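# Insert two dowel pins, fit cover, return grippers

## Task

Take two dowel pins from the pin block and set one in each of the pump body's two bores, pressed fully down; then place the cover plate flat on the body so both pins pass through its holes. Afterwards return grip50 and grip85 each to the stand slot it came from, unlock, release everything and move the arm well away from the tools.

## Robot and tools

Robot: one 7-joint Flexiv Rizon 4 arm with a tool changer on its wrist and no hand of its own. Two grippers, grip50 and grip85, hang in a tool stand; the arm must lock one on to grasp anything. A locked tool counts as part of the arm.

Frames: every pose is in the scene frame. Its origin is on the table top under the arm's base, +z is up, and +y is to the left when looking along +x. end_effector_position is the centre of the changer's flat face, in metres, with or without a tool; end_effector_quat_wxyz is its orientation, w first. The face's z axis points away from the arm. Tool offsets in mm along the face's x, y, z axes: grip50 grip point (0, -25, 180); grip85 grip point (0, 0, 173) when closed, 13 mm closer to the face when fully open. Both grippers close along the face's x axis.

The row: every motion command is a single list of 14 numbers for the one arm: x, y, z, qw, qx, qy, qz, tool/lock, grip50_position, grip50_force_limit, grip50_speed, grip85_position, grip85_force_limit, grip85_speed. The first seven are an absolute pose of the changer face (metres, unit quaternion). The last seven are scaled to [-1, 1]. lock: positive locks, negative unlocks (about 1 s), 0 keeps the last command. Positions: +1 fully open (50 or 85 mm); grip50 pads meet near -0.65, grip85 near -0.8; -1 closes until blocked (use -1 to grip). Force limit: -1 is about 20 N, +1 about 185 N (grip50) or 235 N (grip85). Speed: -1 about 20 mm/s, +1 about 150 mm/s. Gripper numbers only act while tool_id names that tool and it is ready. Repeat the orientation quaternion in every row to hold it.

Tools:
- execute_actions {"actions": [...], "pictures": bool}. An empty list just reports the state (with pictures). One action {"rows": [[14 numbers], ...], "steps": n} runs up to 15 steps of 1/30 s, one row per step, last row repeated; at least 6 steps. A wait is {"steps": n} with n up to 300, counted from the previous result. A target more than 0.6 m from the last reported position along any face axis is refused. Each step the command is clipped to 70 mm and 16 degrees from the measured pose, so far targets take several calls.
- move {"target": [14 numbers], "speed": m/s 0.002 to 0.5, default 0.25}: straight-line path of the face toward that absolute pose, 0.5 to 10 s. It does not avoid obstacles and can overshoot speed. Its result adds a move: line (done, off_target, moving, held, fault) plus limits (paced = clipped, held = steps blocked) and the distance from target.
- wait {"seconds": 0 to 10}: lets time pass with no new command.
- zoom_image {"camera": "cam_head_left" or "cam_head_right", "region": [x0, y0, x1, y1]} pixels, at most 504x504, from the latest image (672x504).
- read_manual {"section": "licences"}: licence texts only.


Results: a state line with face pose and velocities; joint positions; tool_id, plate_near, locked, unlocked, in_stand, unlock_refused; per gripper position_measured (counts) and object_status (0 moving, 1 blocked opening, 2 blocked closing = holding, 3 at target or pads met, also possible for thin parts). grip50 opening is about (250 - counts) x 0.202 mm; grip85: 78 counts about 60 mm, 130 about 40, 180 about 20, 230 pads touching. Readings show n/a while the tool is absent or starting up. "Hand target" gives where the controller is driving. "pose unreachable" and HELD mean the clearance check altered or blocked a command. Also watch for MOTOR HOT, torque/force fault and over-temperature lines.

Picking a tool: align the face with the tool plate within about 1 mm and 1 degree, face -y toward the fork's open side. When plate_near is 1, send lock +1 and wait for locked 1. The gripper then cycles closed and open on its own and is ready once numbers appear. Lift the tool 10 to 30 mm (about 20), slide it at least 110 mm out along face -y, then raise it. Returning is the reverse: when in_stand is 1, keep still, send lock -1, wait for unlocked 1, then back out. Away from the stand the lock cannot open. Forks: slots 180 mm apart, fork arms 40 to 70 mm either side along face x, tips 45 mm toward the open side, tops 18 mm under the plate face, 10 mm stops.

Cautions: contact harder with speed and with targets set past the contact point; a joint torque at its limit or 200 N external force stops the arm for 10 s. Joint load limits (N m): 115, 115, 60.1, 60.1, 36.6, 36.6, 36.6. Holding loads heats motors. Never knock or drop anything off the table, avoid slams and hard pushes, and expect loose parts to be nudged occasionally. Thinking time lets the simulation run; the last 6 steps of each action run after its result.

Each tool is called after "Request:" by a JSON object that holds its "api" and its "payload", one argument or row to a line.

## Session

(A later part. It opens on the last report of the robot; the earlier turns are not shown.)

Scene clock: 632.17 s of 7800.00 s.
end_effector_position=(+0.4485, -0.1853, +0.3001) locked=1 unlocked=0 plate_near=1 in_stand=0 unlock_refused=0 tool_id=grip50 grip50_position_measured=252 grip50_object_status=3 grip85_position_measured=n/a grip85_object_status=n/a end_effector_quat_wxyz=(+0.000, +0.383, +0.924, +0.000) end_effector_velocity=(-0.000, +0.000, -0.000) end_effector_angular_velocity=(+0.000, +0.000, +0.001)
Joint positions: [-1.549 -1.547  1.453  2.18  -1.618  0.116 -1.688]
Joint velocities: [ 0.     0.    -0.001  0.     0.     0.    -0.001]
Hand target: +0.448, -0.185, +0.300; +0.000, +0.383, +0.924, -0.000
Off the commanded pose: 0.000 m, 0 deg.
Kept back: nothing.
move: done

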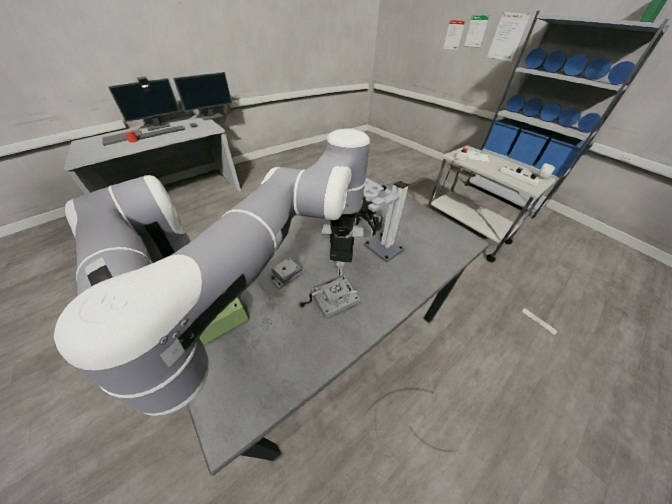

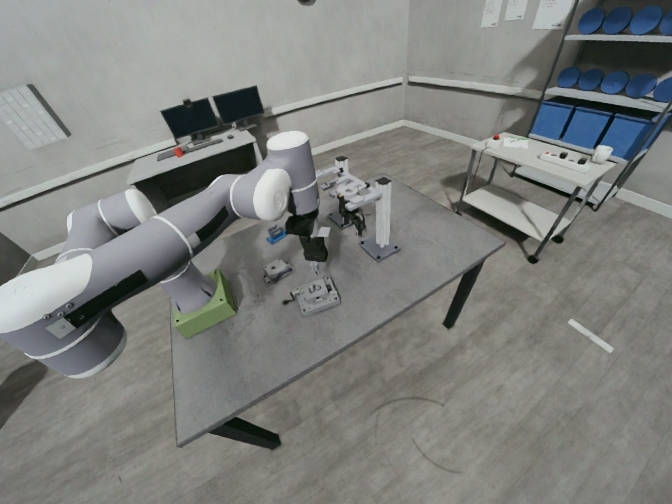

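Request:
{"api": "move", "payload": {
  "target": [0.494,-0.2565,0.30,0,0.857,0.515,0,0,-0.1,-1,0,0,0,0],
  "speed": 0.15
}}

Request:
{"api": "move", "payload": {
  "target": [0.494,-0.2565,0.23,0,0.857,0.515,0,0,-0.1,-1,0,0,0,0],
  "speed": 0.03
}}

Request:
{"api": "zoom_image", "payload": {
  "camera": "cam_head_left",
  "region": [325,265,375,310]
}}

Request:
{"api": "zoom_image", "payload": {
  "camera": "cam_head_right",
  "region": [305,265,355,310]
}}

Scene clock: 637.37 s of 7800.00 s.
end_effector_position=(+0.4940, -0.2566, +0.3003) locked=1 unlocked=0 plate_near=1 in_stand=0 unlock_refused=0 tool_id=grip50 grip50_position_measured=167 grip50_object_status=3 grip85_position_measured=n/a grip85_object_status=n/a end_effector_quat_wxyz=(+0.000, +0.857, +0.515, +0.000) end_effector_velocity=(+0.000, +0.000, +0.000) end_effector_angular_velocity=(+0.001, -0.000, +0.001)
Joint positions: [-1.498 -1.532  1.45   1.982 -1.583  0.132 -0.565]
Joint velocities: [-0.    -0.     0.    -0.     0.001  0.    -0.001]
Hand target: +0.494, -0.257, +0.300; +0.000, +0.857, +0.515, +0.000
Off the commanded pose: 0.000 m, 0 deg.
Kept back: nothing.
move: done

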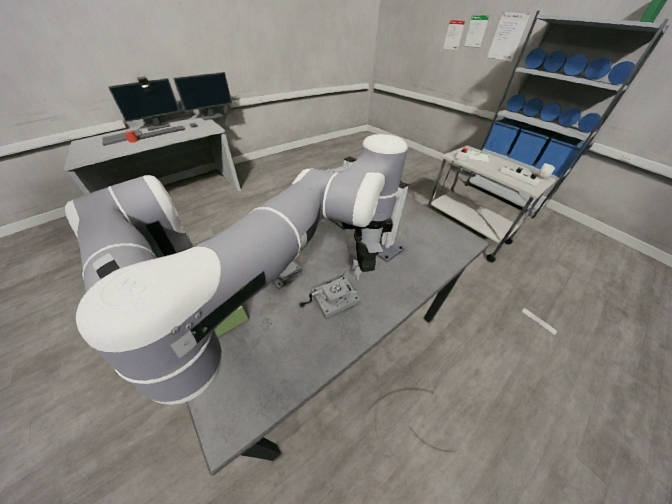

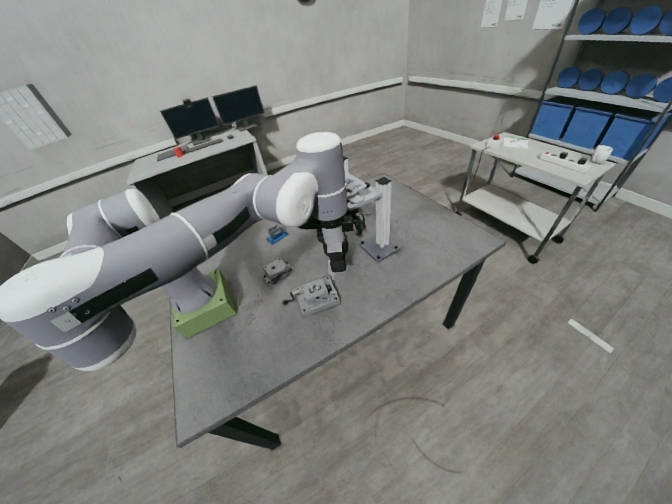

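Scene clock: 639.93 s of 7800.00 s.
end_effector_position=(+0.4946, -0.2568, +0.2315) locked=1 unlocked=0 plate_near=1 in_stand=0 unlock_refused=0 tool_id=grip50 grip50_position_measured=167 grip50_object_status=3 grip85_position_measured=n/a grip85_object_status=n/a end_effector_quat_wxyz=(+0.001, +0.857, +0.515, +0.001) end_effector_velocity=(+0.000, +0.000, +0.000) end_effector_angular_velocity=(+0.001, -0.000, -0.000)
Joint positions: [-1.496 -1.615  1.327  1.972 -1.709  0.214 -0.552]
Joint velocities: [-0.    -0.     0.     0.     0.001  0.    -0.   ]
Hand target: +0.494, -0.257, +0.230; -0.000, +0.857, +0.515, +0.000
Off the commanded pose: 0.002 m, 0 deg.
Kept back: nothing.
move: done

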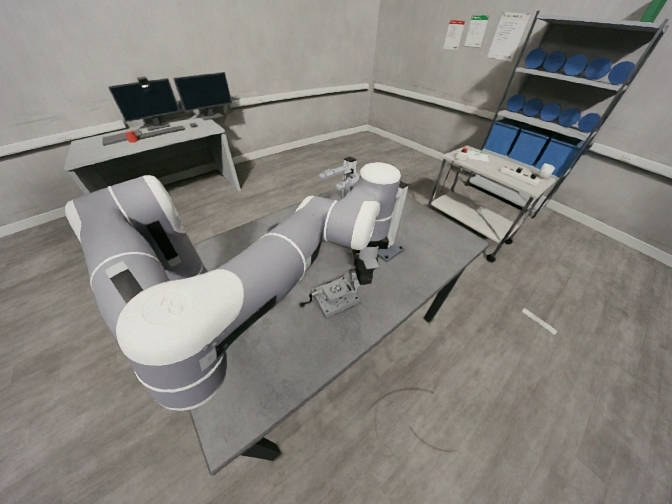

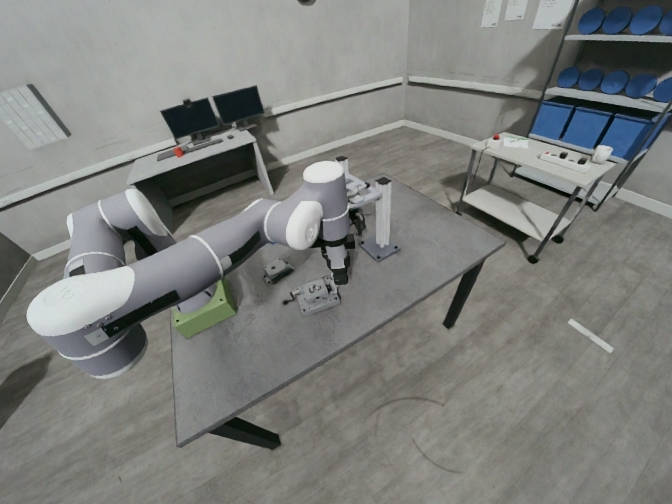

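Region (325, 265, 375, 310) of cam_head_left's 672x504 image, scaled by 10.080, with more detail than that image has; it fills the top 454 rows of this view, and the rest is white.

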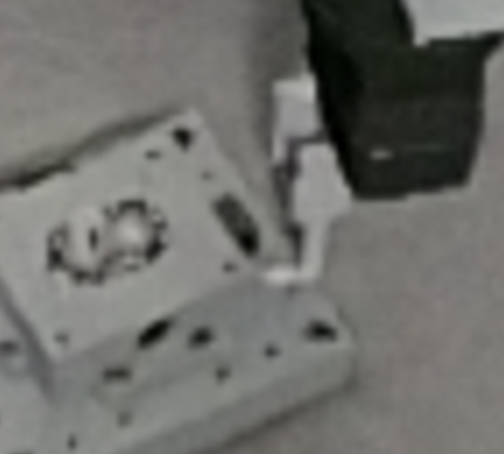

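Region (305, 265, 355, 310) of cam_head_right's 672x504 image, scaled by 10.080, with more detail than that image has; it fills the top 454 rows of this view, and the rest is white.

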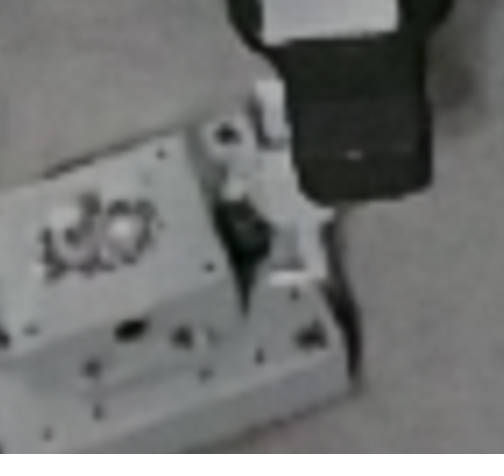

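Request:
{"api": "move", "payload": {
  "target": [0.494,-0.2565,0.237,0,0.857,0.515,0,0,-0.1,-1,0,0,0,0],
  "speed": 0.01
}}

Request:
{"api": "move", "payload": {
  "target": [0.4895,-0.2625,0.237,0,0.857,0.515,0,0,-0.1,-1,0,0,0,0],
  "speed": 0.01
}}

Request:
{"api": "move", "payload": {
  "target": [0.4895,-0.2625,0.226,0,0.857,0.515,0,0,-0.1,-1,0,0,0,0],
  "speed": 0.004
}}

Request:
{"api": "zoom_image", "payload": {
  "camera": "cam_head_right",
  "region": [305,265,355,310]
}}

Scene clock: 641.07 s of 7800.00 s.
end_effector_position=(+0.4941, -0.2565, +0.2370) locked=1 unlocked=0 plate_near=1 in_stand=0 unlock_refused=0 tool_id=grip50 grip50_position_measured=167 grip50_object_status=3 grip85_position_measured=n/a grip85_object_status=n/a end_effector_quat_wxyz=(+0.000, +0.857, +0.515, +0.000) end_effector_velocity=(-0.000, -0.000, +0.000) end_effector_angular_velocity=(-0.000, +0.000, +0.000)
Joint positions: [-1.497 -1.607  1.337  1.975 -1.697  0.206 -0.552]
Joint velocities: [-0.  0.  0. -0.  0. -0. -0.]
Hand target: +0.494, -0.256, +0.237; +0.000, +0.857, +0.515, -0.000
Off the commanded pose: 0.000 m, 0 deg.
Kept back: nothing.
move: done

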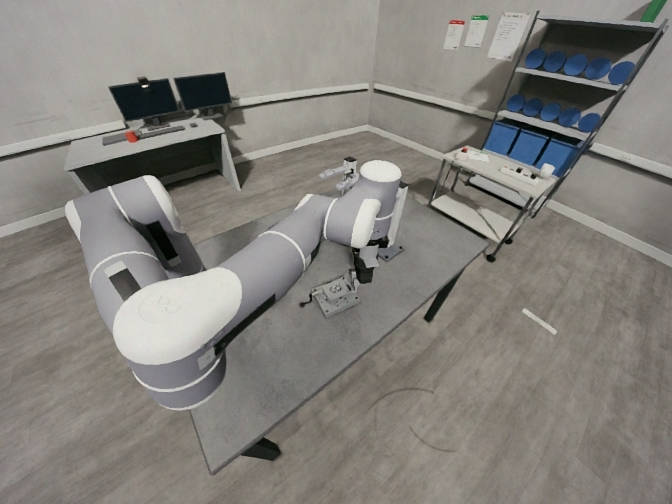

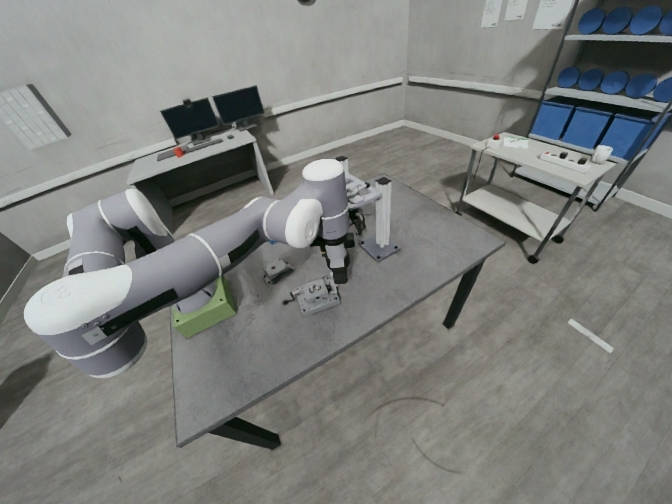

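Scene clock: 642.03 s of 7800.00 s.
end_effector_position=(+0.4895, -0.2625, +0.2369) locked=1 unlocked=0 plate_near=1 in_stand=0 unlock_refused=0 tool_id=grip50 grip50_position_measured=167 grip50_object_status=3 grip85_position_measured=n/a grip85_object_status=n/a end_effector_quat_wxyz=(-0.000, +0.857, +0.515, +0.000) end_effector_velocity=(+0.000, +0.000, +0.000) end_effector_angular_velocity=(-0.000, -0.000, +0.002)
Joint positions: [-1.512 -1.607  1.336  1.978 -1.697  0.206 -0.565]
Joint velocities: [ 0.     0.    -0.     0.    -0.001 -0.    -0.001]
Hand target: +0.489, -0.262, +0.237; +0.000, +0.857, +0.515, -0.000
Off the commanded pose: 0.000 m, 0 deg.
Kept back: nothing.
move: done

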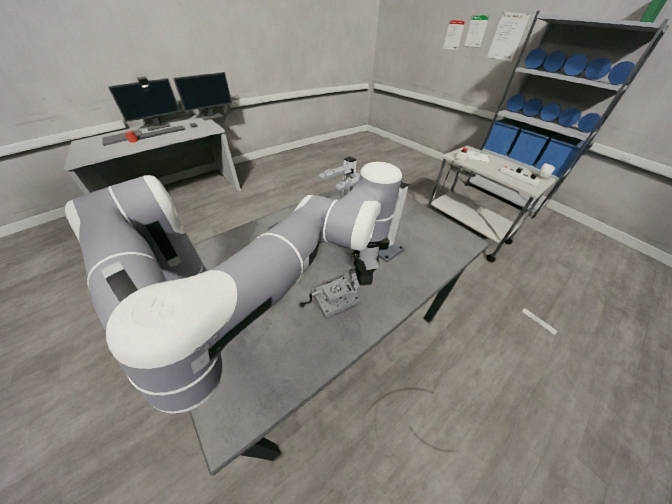

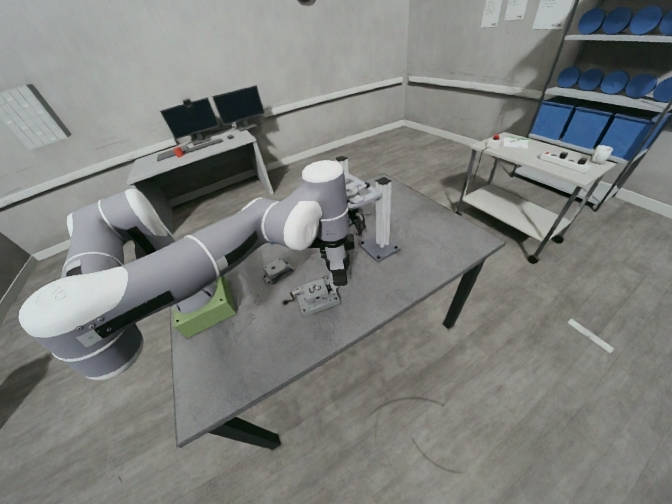

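Scene clock: 645.00 s of 7800.00 s.
end_effector_position=(+0.4897, -0.2626, +0.2267) locked=1 unlocked=0 plate_near=1 in_stand=0 unlock_refused=0 tool_id=grip50 grip50_position_measured=167 grip50_object_status=3 grip85_position_measured=n/a grip85_object_status=n/a end_effector_quat_wxyz=(+0.000, +0.857, +0.515, +0.000) end_effector_velocity=(+0.000, +0.000, +0.000) end_effector_angular_velocity=(-0.000, -0.000, +0.000)
Joint positions: [-1.512 -1.619  1.318  1.974 -1.717  0.219 -0.564]
Joint velocities: [ 0.  0.  0.  0. -0.  0. -0.]
Hand target: +0.490, -0.263, +0.226; -0.000, +0.857, +0.515, +0.000
Off the commanded pose: 0.001 m, 0 deg.
Kept back: nothing.
move: done

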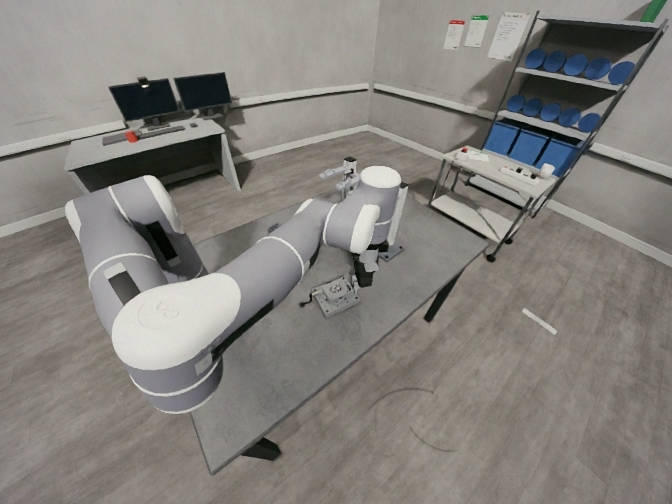

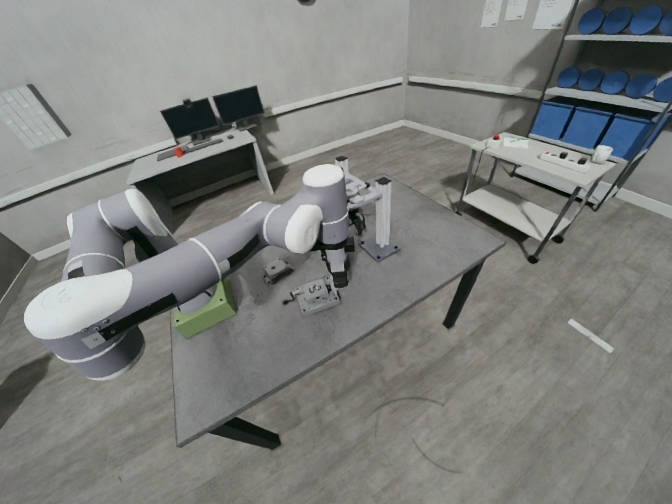

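Region (305, 265, 355, 310) of cam_head_right's 672x504 image, scaled by 10.080, with more detail than that image has; it fills the top 454 rows of this view, and the rest is white.

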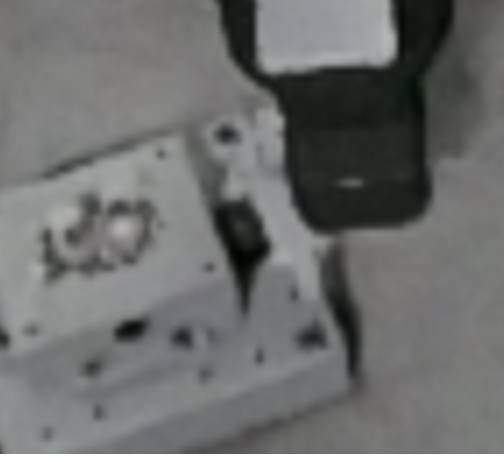

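Request:
{"api": "move", "payload": {
  "target": [0.4895,-0.2625,0.2266,0,0.857,0.515,0,0,-1,-0.8,-1,0,0,0],
  "speed": 0.004
}}

Request:
{"api": "move", "payload": {
  "target": [0.4895,-0.2625,0.30,0,0.857,0.515,0,0,-1,-0.8,-1,0,0,0],
  "speed": 0.03
}}

Request:
{"api": "zoom_image", "payload": {
  "camera": "cam_head_left",
  "region": [325,255,375,300]
}}

Scene clock: 646.10 s of 7800.00 s.
end_effector_position=(+0.4896, -0.2626, +0.2268) locked=1 unlocked=0 plate_near=1 in_stand=0 unlock_refused=0 tool_id=grip50 grip50_position_measured=233 grip50_object_status=0 grip85_position_measured=n/a grip85_object_status=n/a end_effector_quat_wxyz=(+0.000, +0.857, +0.515, +0.000) end_effector_velocity=(-0.000, -0.000, -0.000) end_effector_angular_velocity=(+0.001, +0.000, -0.001)
Joint positions: [-1.512 -1.619  1.318  1.974 -1.716  0.219 -0.564]
Joint velocities: [-0.    -0.     0.    -0.     0.001 -0.     0.001]
Hand target: +0.490, -0.262, +0.227; +0.000, +0.857, +0.515, -0.000
Off the commanded pose: 0.000 m, 0 deg.
Kept back: nothing.
move: done

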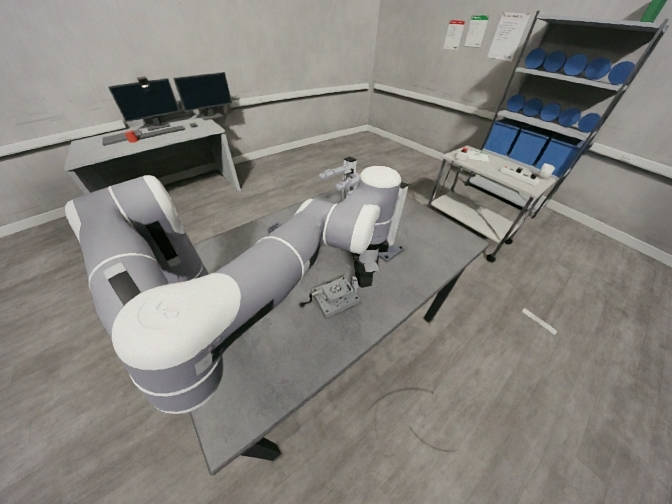

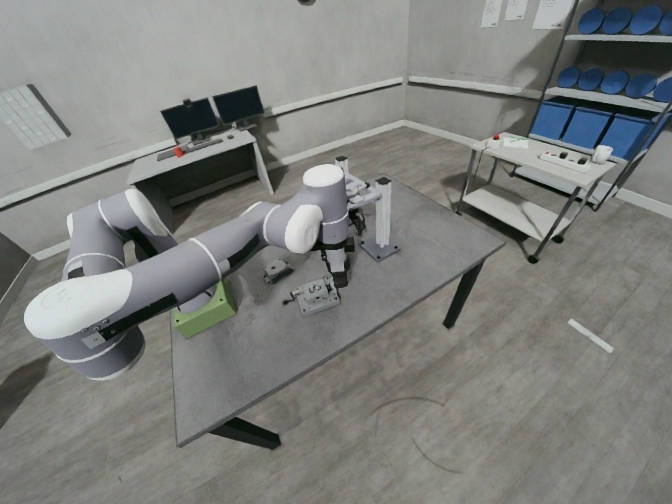

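Scene clock: 648.77 s of 7800.00 s.
end_effector_position=(+0.4894, -0.2622, +0.3001) locked=1 unlocked=0 plate_near=1 in_stand=0 unlock_refused=0 tool_id=grip50 grip50_position_measured=233 grip50_object_status=2 grip85_position_measured=n/a grip85_object_status=n/a end_effector_quat_wxyz=(+0.000, +0.857, +0.515, +0.000) end_effector_velocity=(-0.000, +0.000, -0.000) end_effector_angular_velocity=(+0.000, +0.000, -0.000)
Joint positions: [-1.513 -1.532  1.449  1.986 -1.583  0.133 -0.576]
Joint velocities: [ 0.  0. -0. -0.  0.  0.  0.]
Hand target: +0.489, -0.262, +0.300; +0.000, +0.857, +0.515, -0.000
Off the commanded pose: 0.000 m, 0 deg.
Kept back: nothing.
move: done

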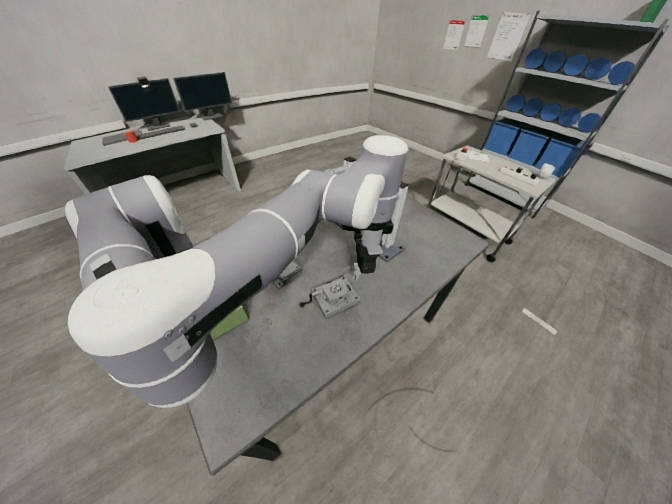

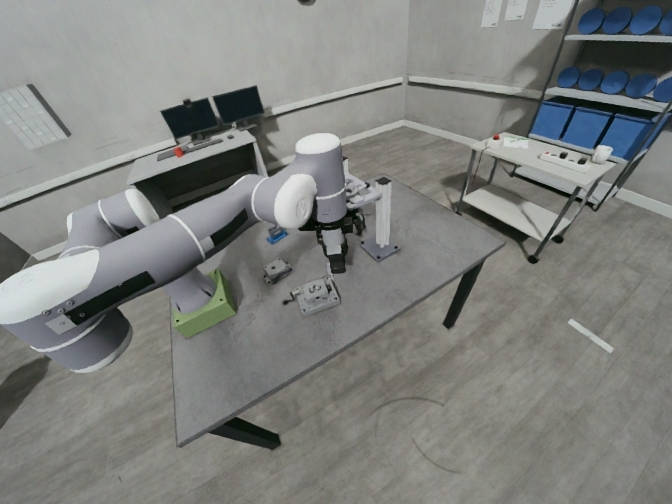

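Region (325, 255, 375, 300) of cam_head_left's 672x504 image, scaled by 10.080, with more detail than that image has; it fills the top 454 rows of this view, and the rest is white.

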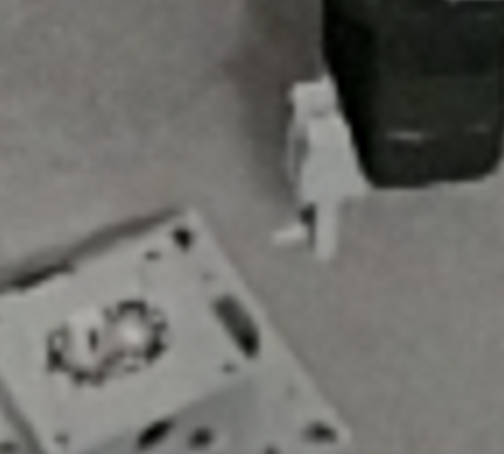

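Request:
{"api": "move", "payload": {
  "target": [0.44,-0.02,0.38,0,0.996,-0.087,0,0,-1,-0.8,-1,0,0,0],
  "speed": 0.15
}}

Request:
{"api": "move", "payload": {
  "target": [0.44,-0.0,0.35,0.7044,0.7044,-0.0616,-0.0616,0,-1,-0.8,-1,0,0,0],
  "speed": 0.15
}}

Request:
{"api": "move", "payload": {
  "target": [0.4645,-0.0135,0.13,0.7044,0.7044,-0.0616,-0.0616,0,-1,-0.8,-1,0,0,0],
  "speed": 0.1
}}

Request:
{"api": "zoom_image", "payload": {
  "camera": "cam_head_right",
  "region": [300,260,340,295]
}}

Scene clock: 653.53 s of 7800.00 s.
end_effector_position=(+0.4400, -0.0194, +0.3794) locked=1 unlocked=0 plate_near=1 in_stand=0 unlock_refused=0 tool_id=grip50 grip50_position_measured=233 grip50_object_status=2 grip85_position_measured=n/a grip85_object_status=n/a end_effector_quat_wxyz=(-0.000, +0.996, -0.087, -0.000) end_effector_velocity=(-0.000, +0.000, -0.000) end_effector_angular_velocity=(-0.000, +0.000, -0.000)
Joint positions: [-1.302 -1.318  1.585  2.272 -1.368  0.157  1.166]
Joint velocities: [-0.  0. -0.  0.  0. -0.  0.]
Hand target: +0.440, -0.020, +0.379; -0.000, +0.996, -0.087, -0.000
Off the commanded pose: 0.001 m, 0 deg.
Kept back: nothing.
move: done

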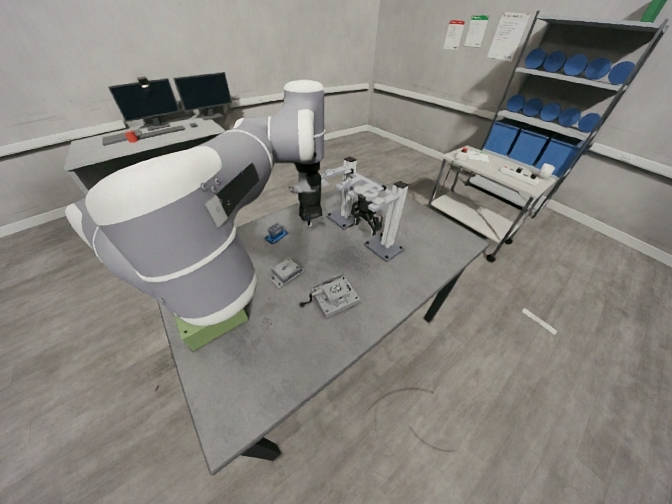

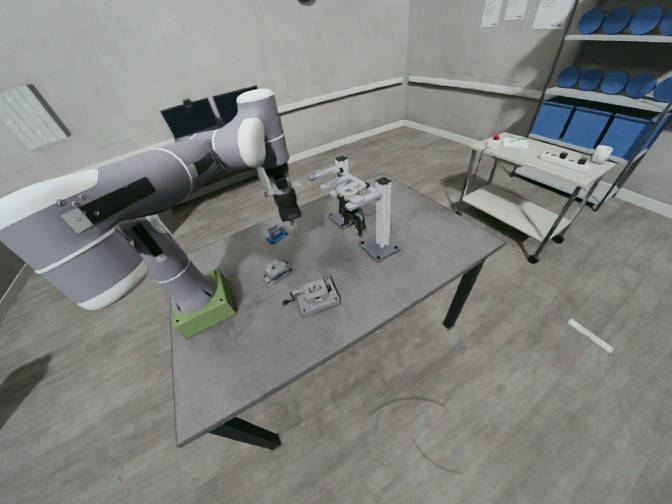

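Scene clock: 659.03 s of 7800.00 s.
end_effector_position=(+0.4399, +0.0004, +0.3497) locked=1 unlocked=0 plate_near=1 in_stand=0 unlock_refused=0 tool_id=grip50 grip50_position_measured=233 grip50_object_status=2 grip85_position_measured=n/a grip85_object_status=n/a end_effector_quat_wxyz=(+0.704, +0.705, -0.061, -0.059) end_effector_velocity=(+0.000, -0.000, +0.000) end_effector_angular_velocity=(+0.000, +0.000, +0.000)
Joint positions: [-0.324 -0.946  0.976  2.024 -1.174 -0.836  1.535]
Joint velocities: [-0.     0.     0.    -0.    -0.001  0.    -0.001]
Hand target: +0.440, +0.000, +0.350; +0.704, +0.705, -0.061, -0.059
Off the commanded pose: 0.000 m, 0 deg.
Kept back: nothing.
move: done

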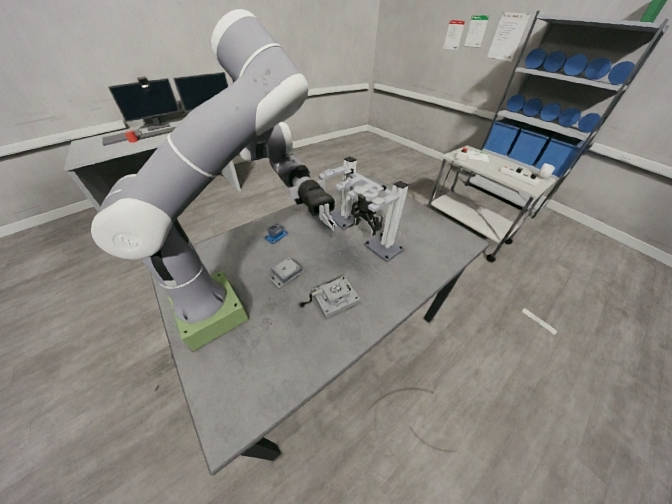

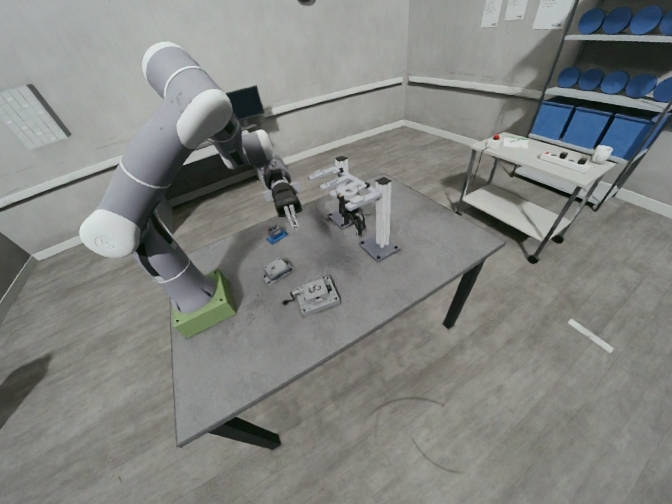

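Scene clock: 661.53 s of 7800.00 s.
end_effector_position=(+0.4650, -0.0135, +0.1300) locked=1 unlocked=0 plate_near=1 in_stand=0 unlock_refused=0 tool_id=grip50 grip50_position_measured=233 grip50_object_status=2 grip85_position_measured=n/a grip85_object_status=n/a end_effector_quat_wxyz=(+0.704, +0.705, -0.062, -0.062) end_effector_velocity=(+0.000, +0.000, +0.000) end_effector_angular_velocity=(+0.000, -0.000, +0.000)
Joint positions: [-0.214 -1.361  0.705  1.818 -1.37  -0.674  1.681]
Joint velocities: [ 0.     0.    -0.    -0.    -0.001  0.    -0.   ]
Hand target: +0.465, -0.013, +0.130; +0.704, +0.705, -0.062, -0.062
Off the commanded pose: 0.001 m, 0 deg.
Kept back: nothing.
move: done

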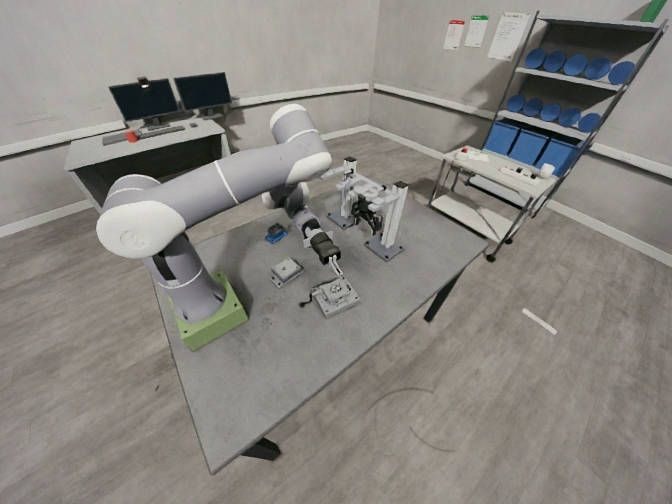

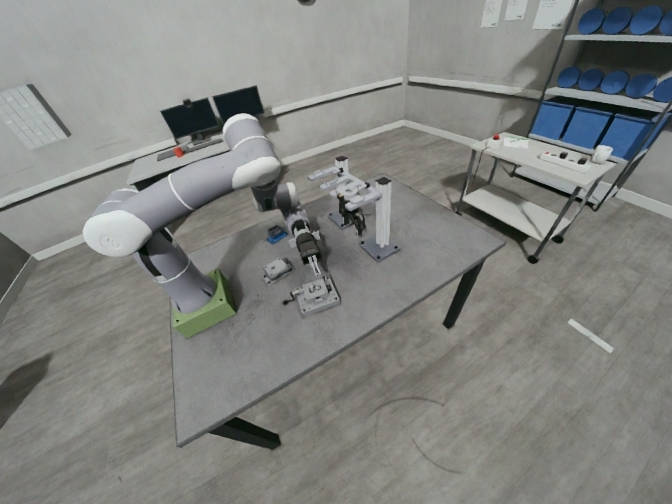

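Region (300, 260, 340, 295) of cam_head_right's 672x504 image, scaled by 12.600, with more detail than that image has; it fills the top 441 rows of this view, and the rest is white.

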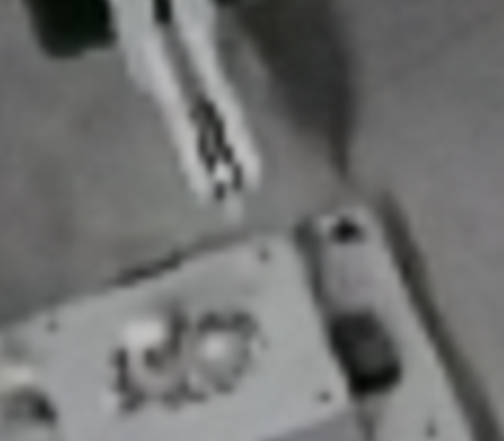

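Descending gently to find the contact height.

Request:
{"api": "move", "payload": {
  "target": [0.4655,-0.0135,0.111,0.7044,0.7044,-0.0616,-0.0616,0,-1,-0.8,-1,0,0,0],
  "speed": 0.008
}}

Request:
{"api": "move", "payload": {
  "target": [0.4655,-0.0135,0.1085,0.7044,0.7044,-0.0616,-0.0616,0,-1,-0.8,-1,0,0,0],
  "speed": 0.002
}}

Request:
{"api": "move", "payload": {
  "target": [0.4655,-0.0135,0.1065,0.7044,0.7044,-0.0616,-0.0616,0,-1,-0.8,-1,0,0,0],
  "speed": 0.002
}}

Scene clock: 664.50 s of 7800.00 s.
end_effector_position=(+0.4655, -0.0136, +0.1111) locked=1 unlocked=0 plate_near=1 in_stand=0 unlock_refused=0 tool_id=grip50 grip50_position_measured=233 grip50_object_status=2 grip85_position_measured=n/a grip85_object_status=n/a end_effector_quat_wxyz=(+0.704, +0.704, -0.062, -0.062) end_effector_velocity=(+0.000, +0.000, +0.000) end_effector_angular_velocity=(+0.000, +0.000, -0.000)
Joint positions: [-0.203 -1.397  0.685  1.792 -1.385 -0.661  1.688]
Joint velocities: [ 0.     0.     0.    -0.     0.     0.    -0.001]
Hand target: +0.466, -0.013, +0.111; +0.704, +0.704, -0.062, -0.062
Off the commanded pose: 0.000 m, 0 deg.
Kept back: nothing.
move: done

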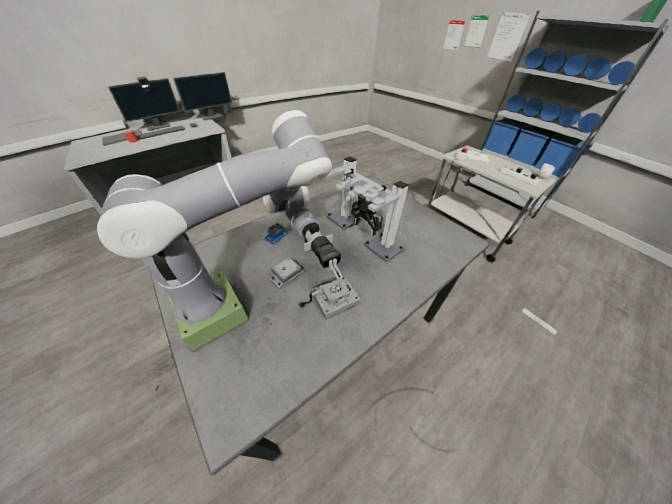

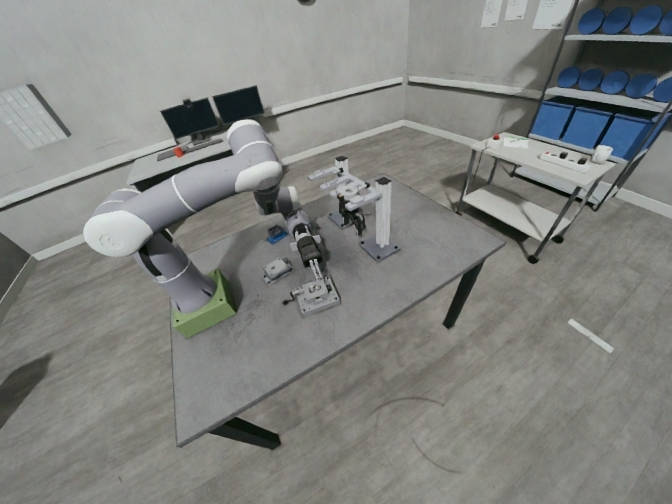

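Scene clock: 666.03 s of 7800.00 s.
end_effector_position=(+0.4655, -0.0136, +0.1087) locked=1 unlocked=0 plate_near=1 in_stand=0 unlock_refused=0 tool_id=grip50 grip50_position_measured=233 grip50_object_status=2 grip85_position_measured=n/a grip85_object_status=n/a end_effector_quat_wxyz=(+0.705, +0.704, -0.062, -0.062) end_effector_velocity=(-0.000, -0.000, -0.000) end_effector_angular_velocity=(-0.000, +0.001, -0.000)
Joint positions: [-0.201 -1.402  0.683  1.788 -1.387 -0.659  1.689]
Joint velocities: [ 0.    -0.    -0.     0.     0.    -0.    -0.001]
Hand target: +0.466, -0.013, +0.108; +0.704, +0.704, -0.062, -0.062
Off the commanded pose: 0.000 m, 0 deg.
Kept back: nothing.
move: done

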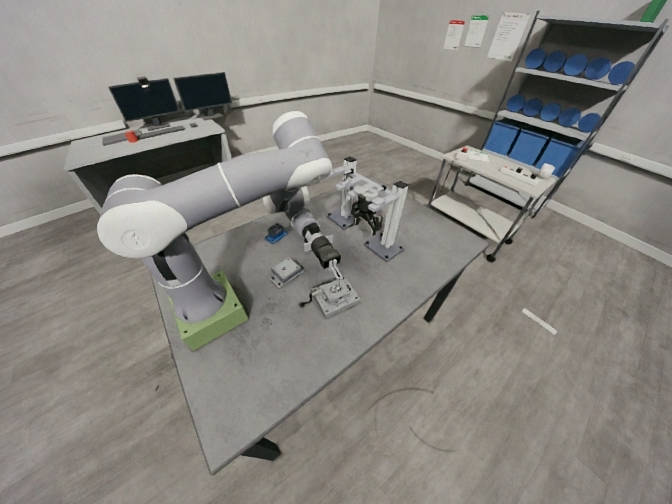

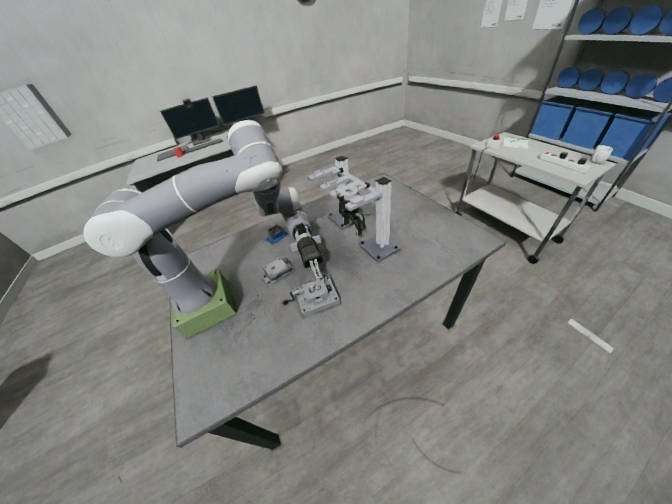

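Scene clock: 667.33 s of 7800.00 s.
end_effector_position=(+0.4655, -0.0136, +0.1067) locked=1 unlocked=0 plate_near=1 in_stand=0 unlock_refused=0 tool_id=grip50 grip50_position_measured=233 grip50_object_status=2 grip85_position_measured=n/a grip85_object_status=n/a end_effector_quat_wxyz=(+0.705, +0.704, -0.062, -0.062) end_effector_velocity=(+0.000, +0.000, +0.000) end_effector_angular_velocity=(+0.000, -0.000, +0.001)
Joint positions: [-0.2   -1.406  0.681  1.786 -1.388 -0.657  1.69 ]
Joint velocities: [ 0.     0.     0.     0.    -0.001 -0.    -0.   ]
Hand target: +0.466, -0.013, +0.107; +0.704, +0.704, -0.062, -0.062
Off the commanded pose: 0.000 m, 0 deg.
Kept back: nothing.
move: done

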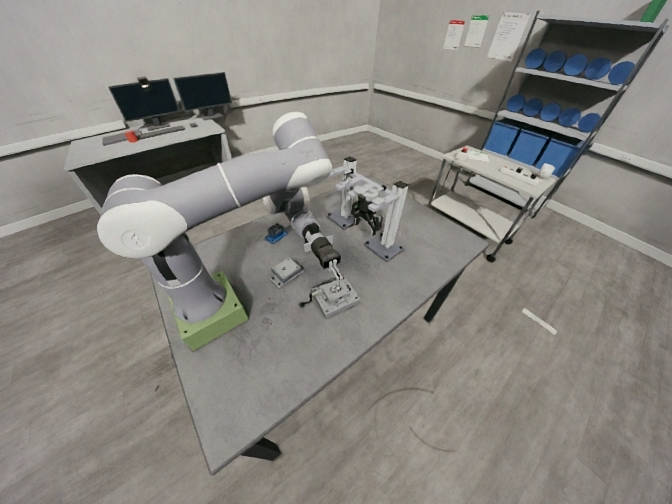

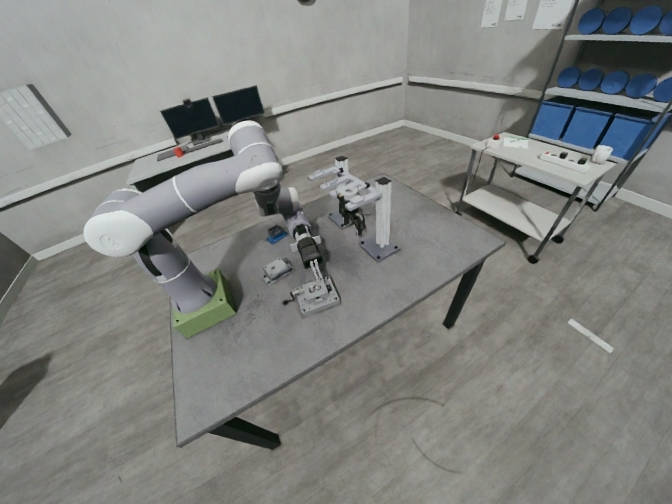

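Request:
{"api": "move", "payload": {
  "target": [0.4655,-0.0135,0.1068,0.7044,0.7044,-0.0616,-0.0616,0,-0.5,-1,-1,0,0,0],
  "speed": 0.002
}}

Request:
{"api": "move", "payload": {
  "target": [0.4655,-0.0135,0.1005,0.7044,0.7044,-0.0616,-0.0616,0,-0.5,-1,-1,0,0,0],
  "speed": 0.003
}}

Request:
{"api": "move", "payload": {
  "target": [0.4606,-0.0127,0.1005,0.7044,0.7044,-0.0616,-0.0616,0,-0.5,-1,-1,0,0,0],
  "speed": 0.002
}}

Request:
{"api": "zoom_image", "payload": {
  "camera": "cam_head_right",
  "region": [300,260,340,295]
}}

Scene clock: 668.40 s of 7800.00 s.
end_effector_position=(+0.4654, -0.0135, +0.1067) locked=1 unlocked=0 plate_near=1 in_stand=0 unlock_refused=0 tool_id=grip50 grip50_position_measured=227 grip50_object_status=3 grip85_position_measured=n/a grip85_object_status=n/a end_effector_quat_wxyz=(+0.704, +0.704, -0.061, -0.062) end_effector_velocity=(-0.000, -0.000, -0.000) end_effector_angular_velocity=(-0.001, -0.001, -0.000)
Joint positions: [-0.2   -1.406  0.681  1.786 -1.388 -0.657  1.69 ]
Joint velocities: [ 0.    -0.    -0.     0.    -0.     0.     0.002]
Hand target: +0.465, -0.014, +0.107; +0.704, +0.704, -0.062, -0.062
Off the commanded pose: 0.000 m, 0 deg.
Kept back: nothing.
move: done

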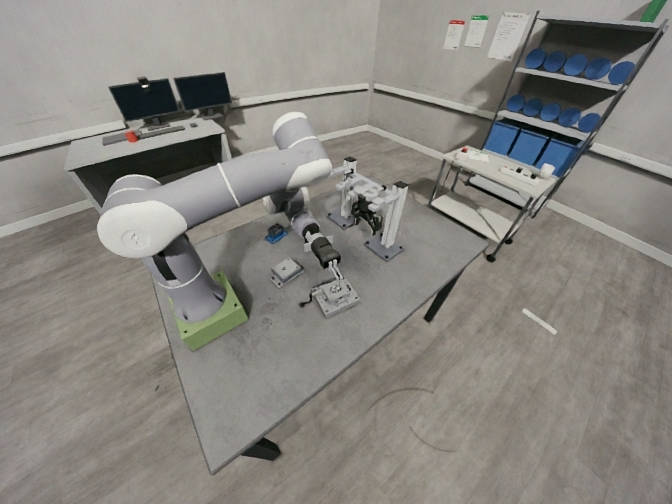

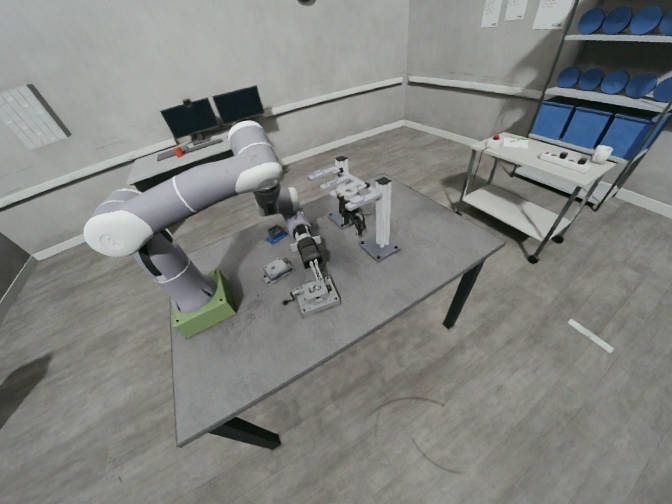

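Scene clock: 670.67 s of 7800.00 s.
end_effector_position=(+0.4655, -0.0136, +0.1007) locked=1 unlocked=0 plate_near=1 in_stand=0 unlock_refused=0 tool_id=grip50 grip50_position_measured=227 grip50_object_status=3 grip85_position_measured=n/a grip85_object_status=n/a end_effector_quat_wxyz=(+0.705, +0.704, -0.062, -0.062) end_effector_velocity=(-0.000, +0.000, -0.000) end_effector_angular_velocity=(+0.000, -0.000, +0.000)
Joint positions: [-0.197 -1.418  0.676  1.777 -1.393 -0.653  1.692]
Joint velocities: [ 0. -0.  0.  0. -0. -0.  0.]
Hand target: +0.466, -0.013, +0.100; +0.704, +0.704, -0.062, -0.062
Off the commanded pose: 0.000 m, 0 deg.
Kept back: nothing.
move: done

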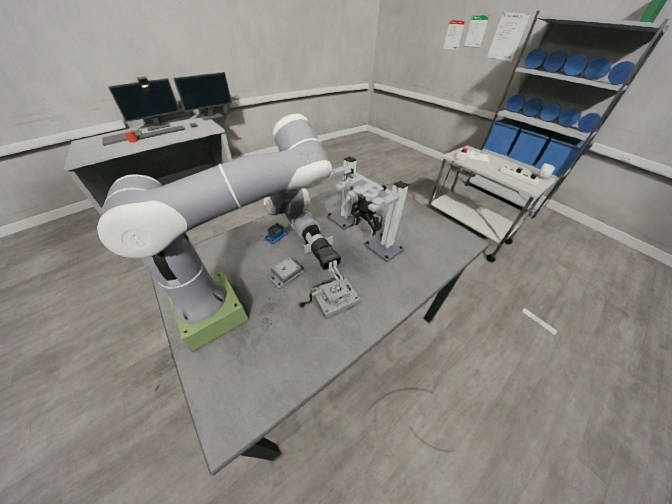

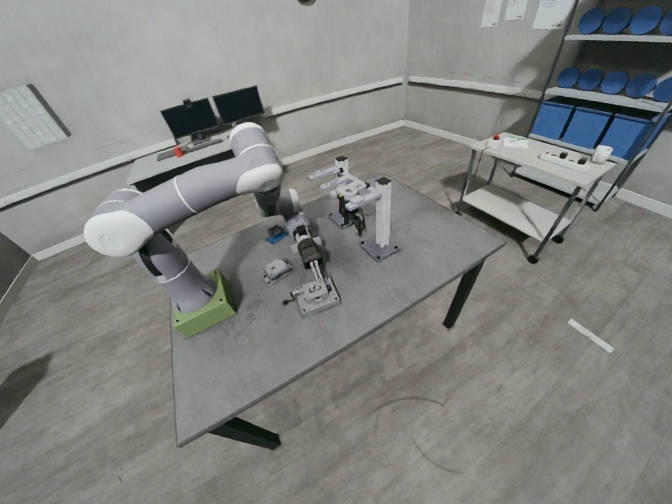

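Scene clock: 673.37 s of 7800.00 s.
end_effector_position=(+0.4606, -0.0126, +0.1003) locked=1 unlocked=0 plate_near=1 in_stand=0 unlock_refused=0 tool_id=grip50 grip50_position_measured=227 grip50_object_status=3 grip85_position_measured=n/a grip85_object_status=n/a end_effector_quat_wxyz=(+0.704, +0.705, -0.061, -0.062) end_effector_velocity=(+0.000, +0.000, +0.000) end_effector_angular_velocity=(+0.000, -0.001, +0.000)
Joint positions: [-0.197 -1.417  0.678  1.787 -1.386 -0.653  1.703]
Joint velocities: [-0.  0.  0. -0. -0.  0.  0.]
Hand target: +0.461, -0.013, +0.100; +0.704, +0.704, -0.062, -0.062
Off the commanded pose: 0.000 m, 0 deg.
Kept back: nothing.
move: done

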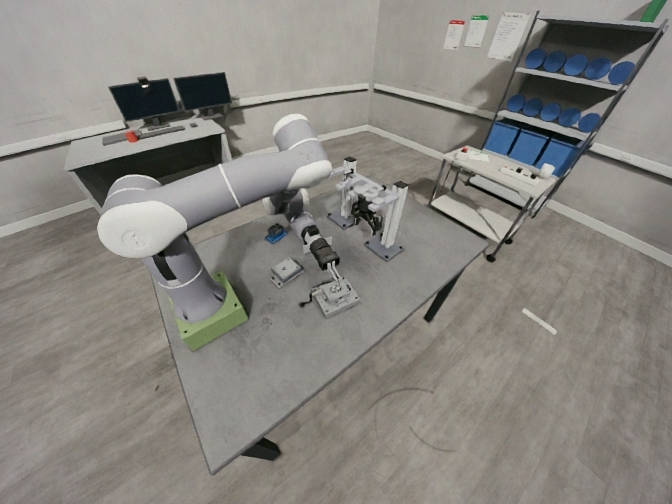

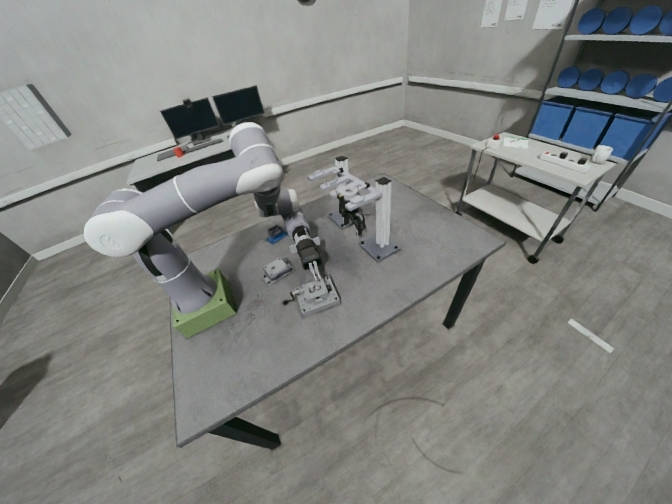

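Region (300, 260, 340, 295) of cam_head_right's 672x504 image, scaled by 12.600, with more detail than that image has; it fills the top 441 rows of this view, and the rest is white.

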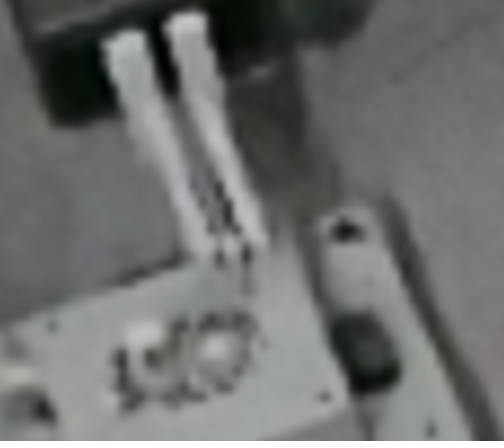

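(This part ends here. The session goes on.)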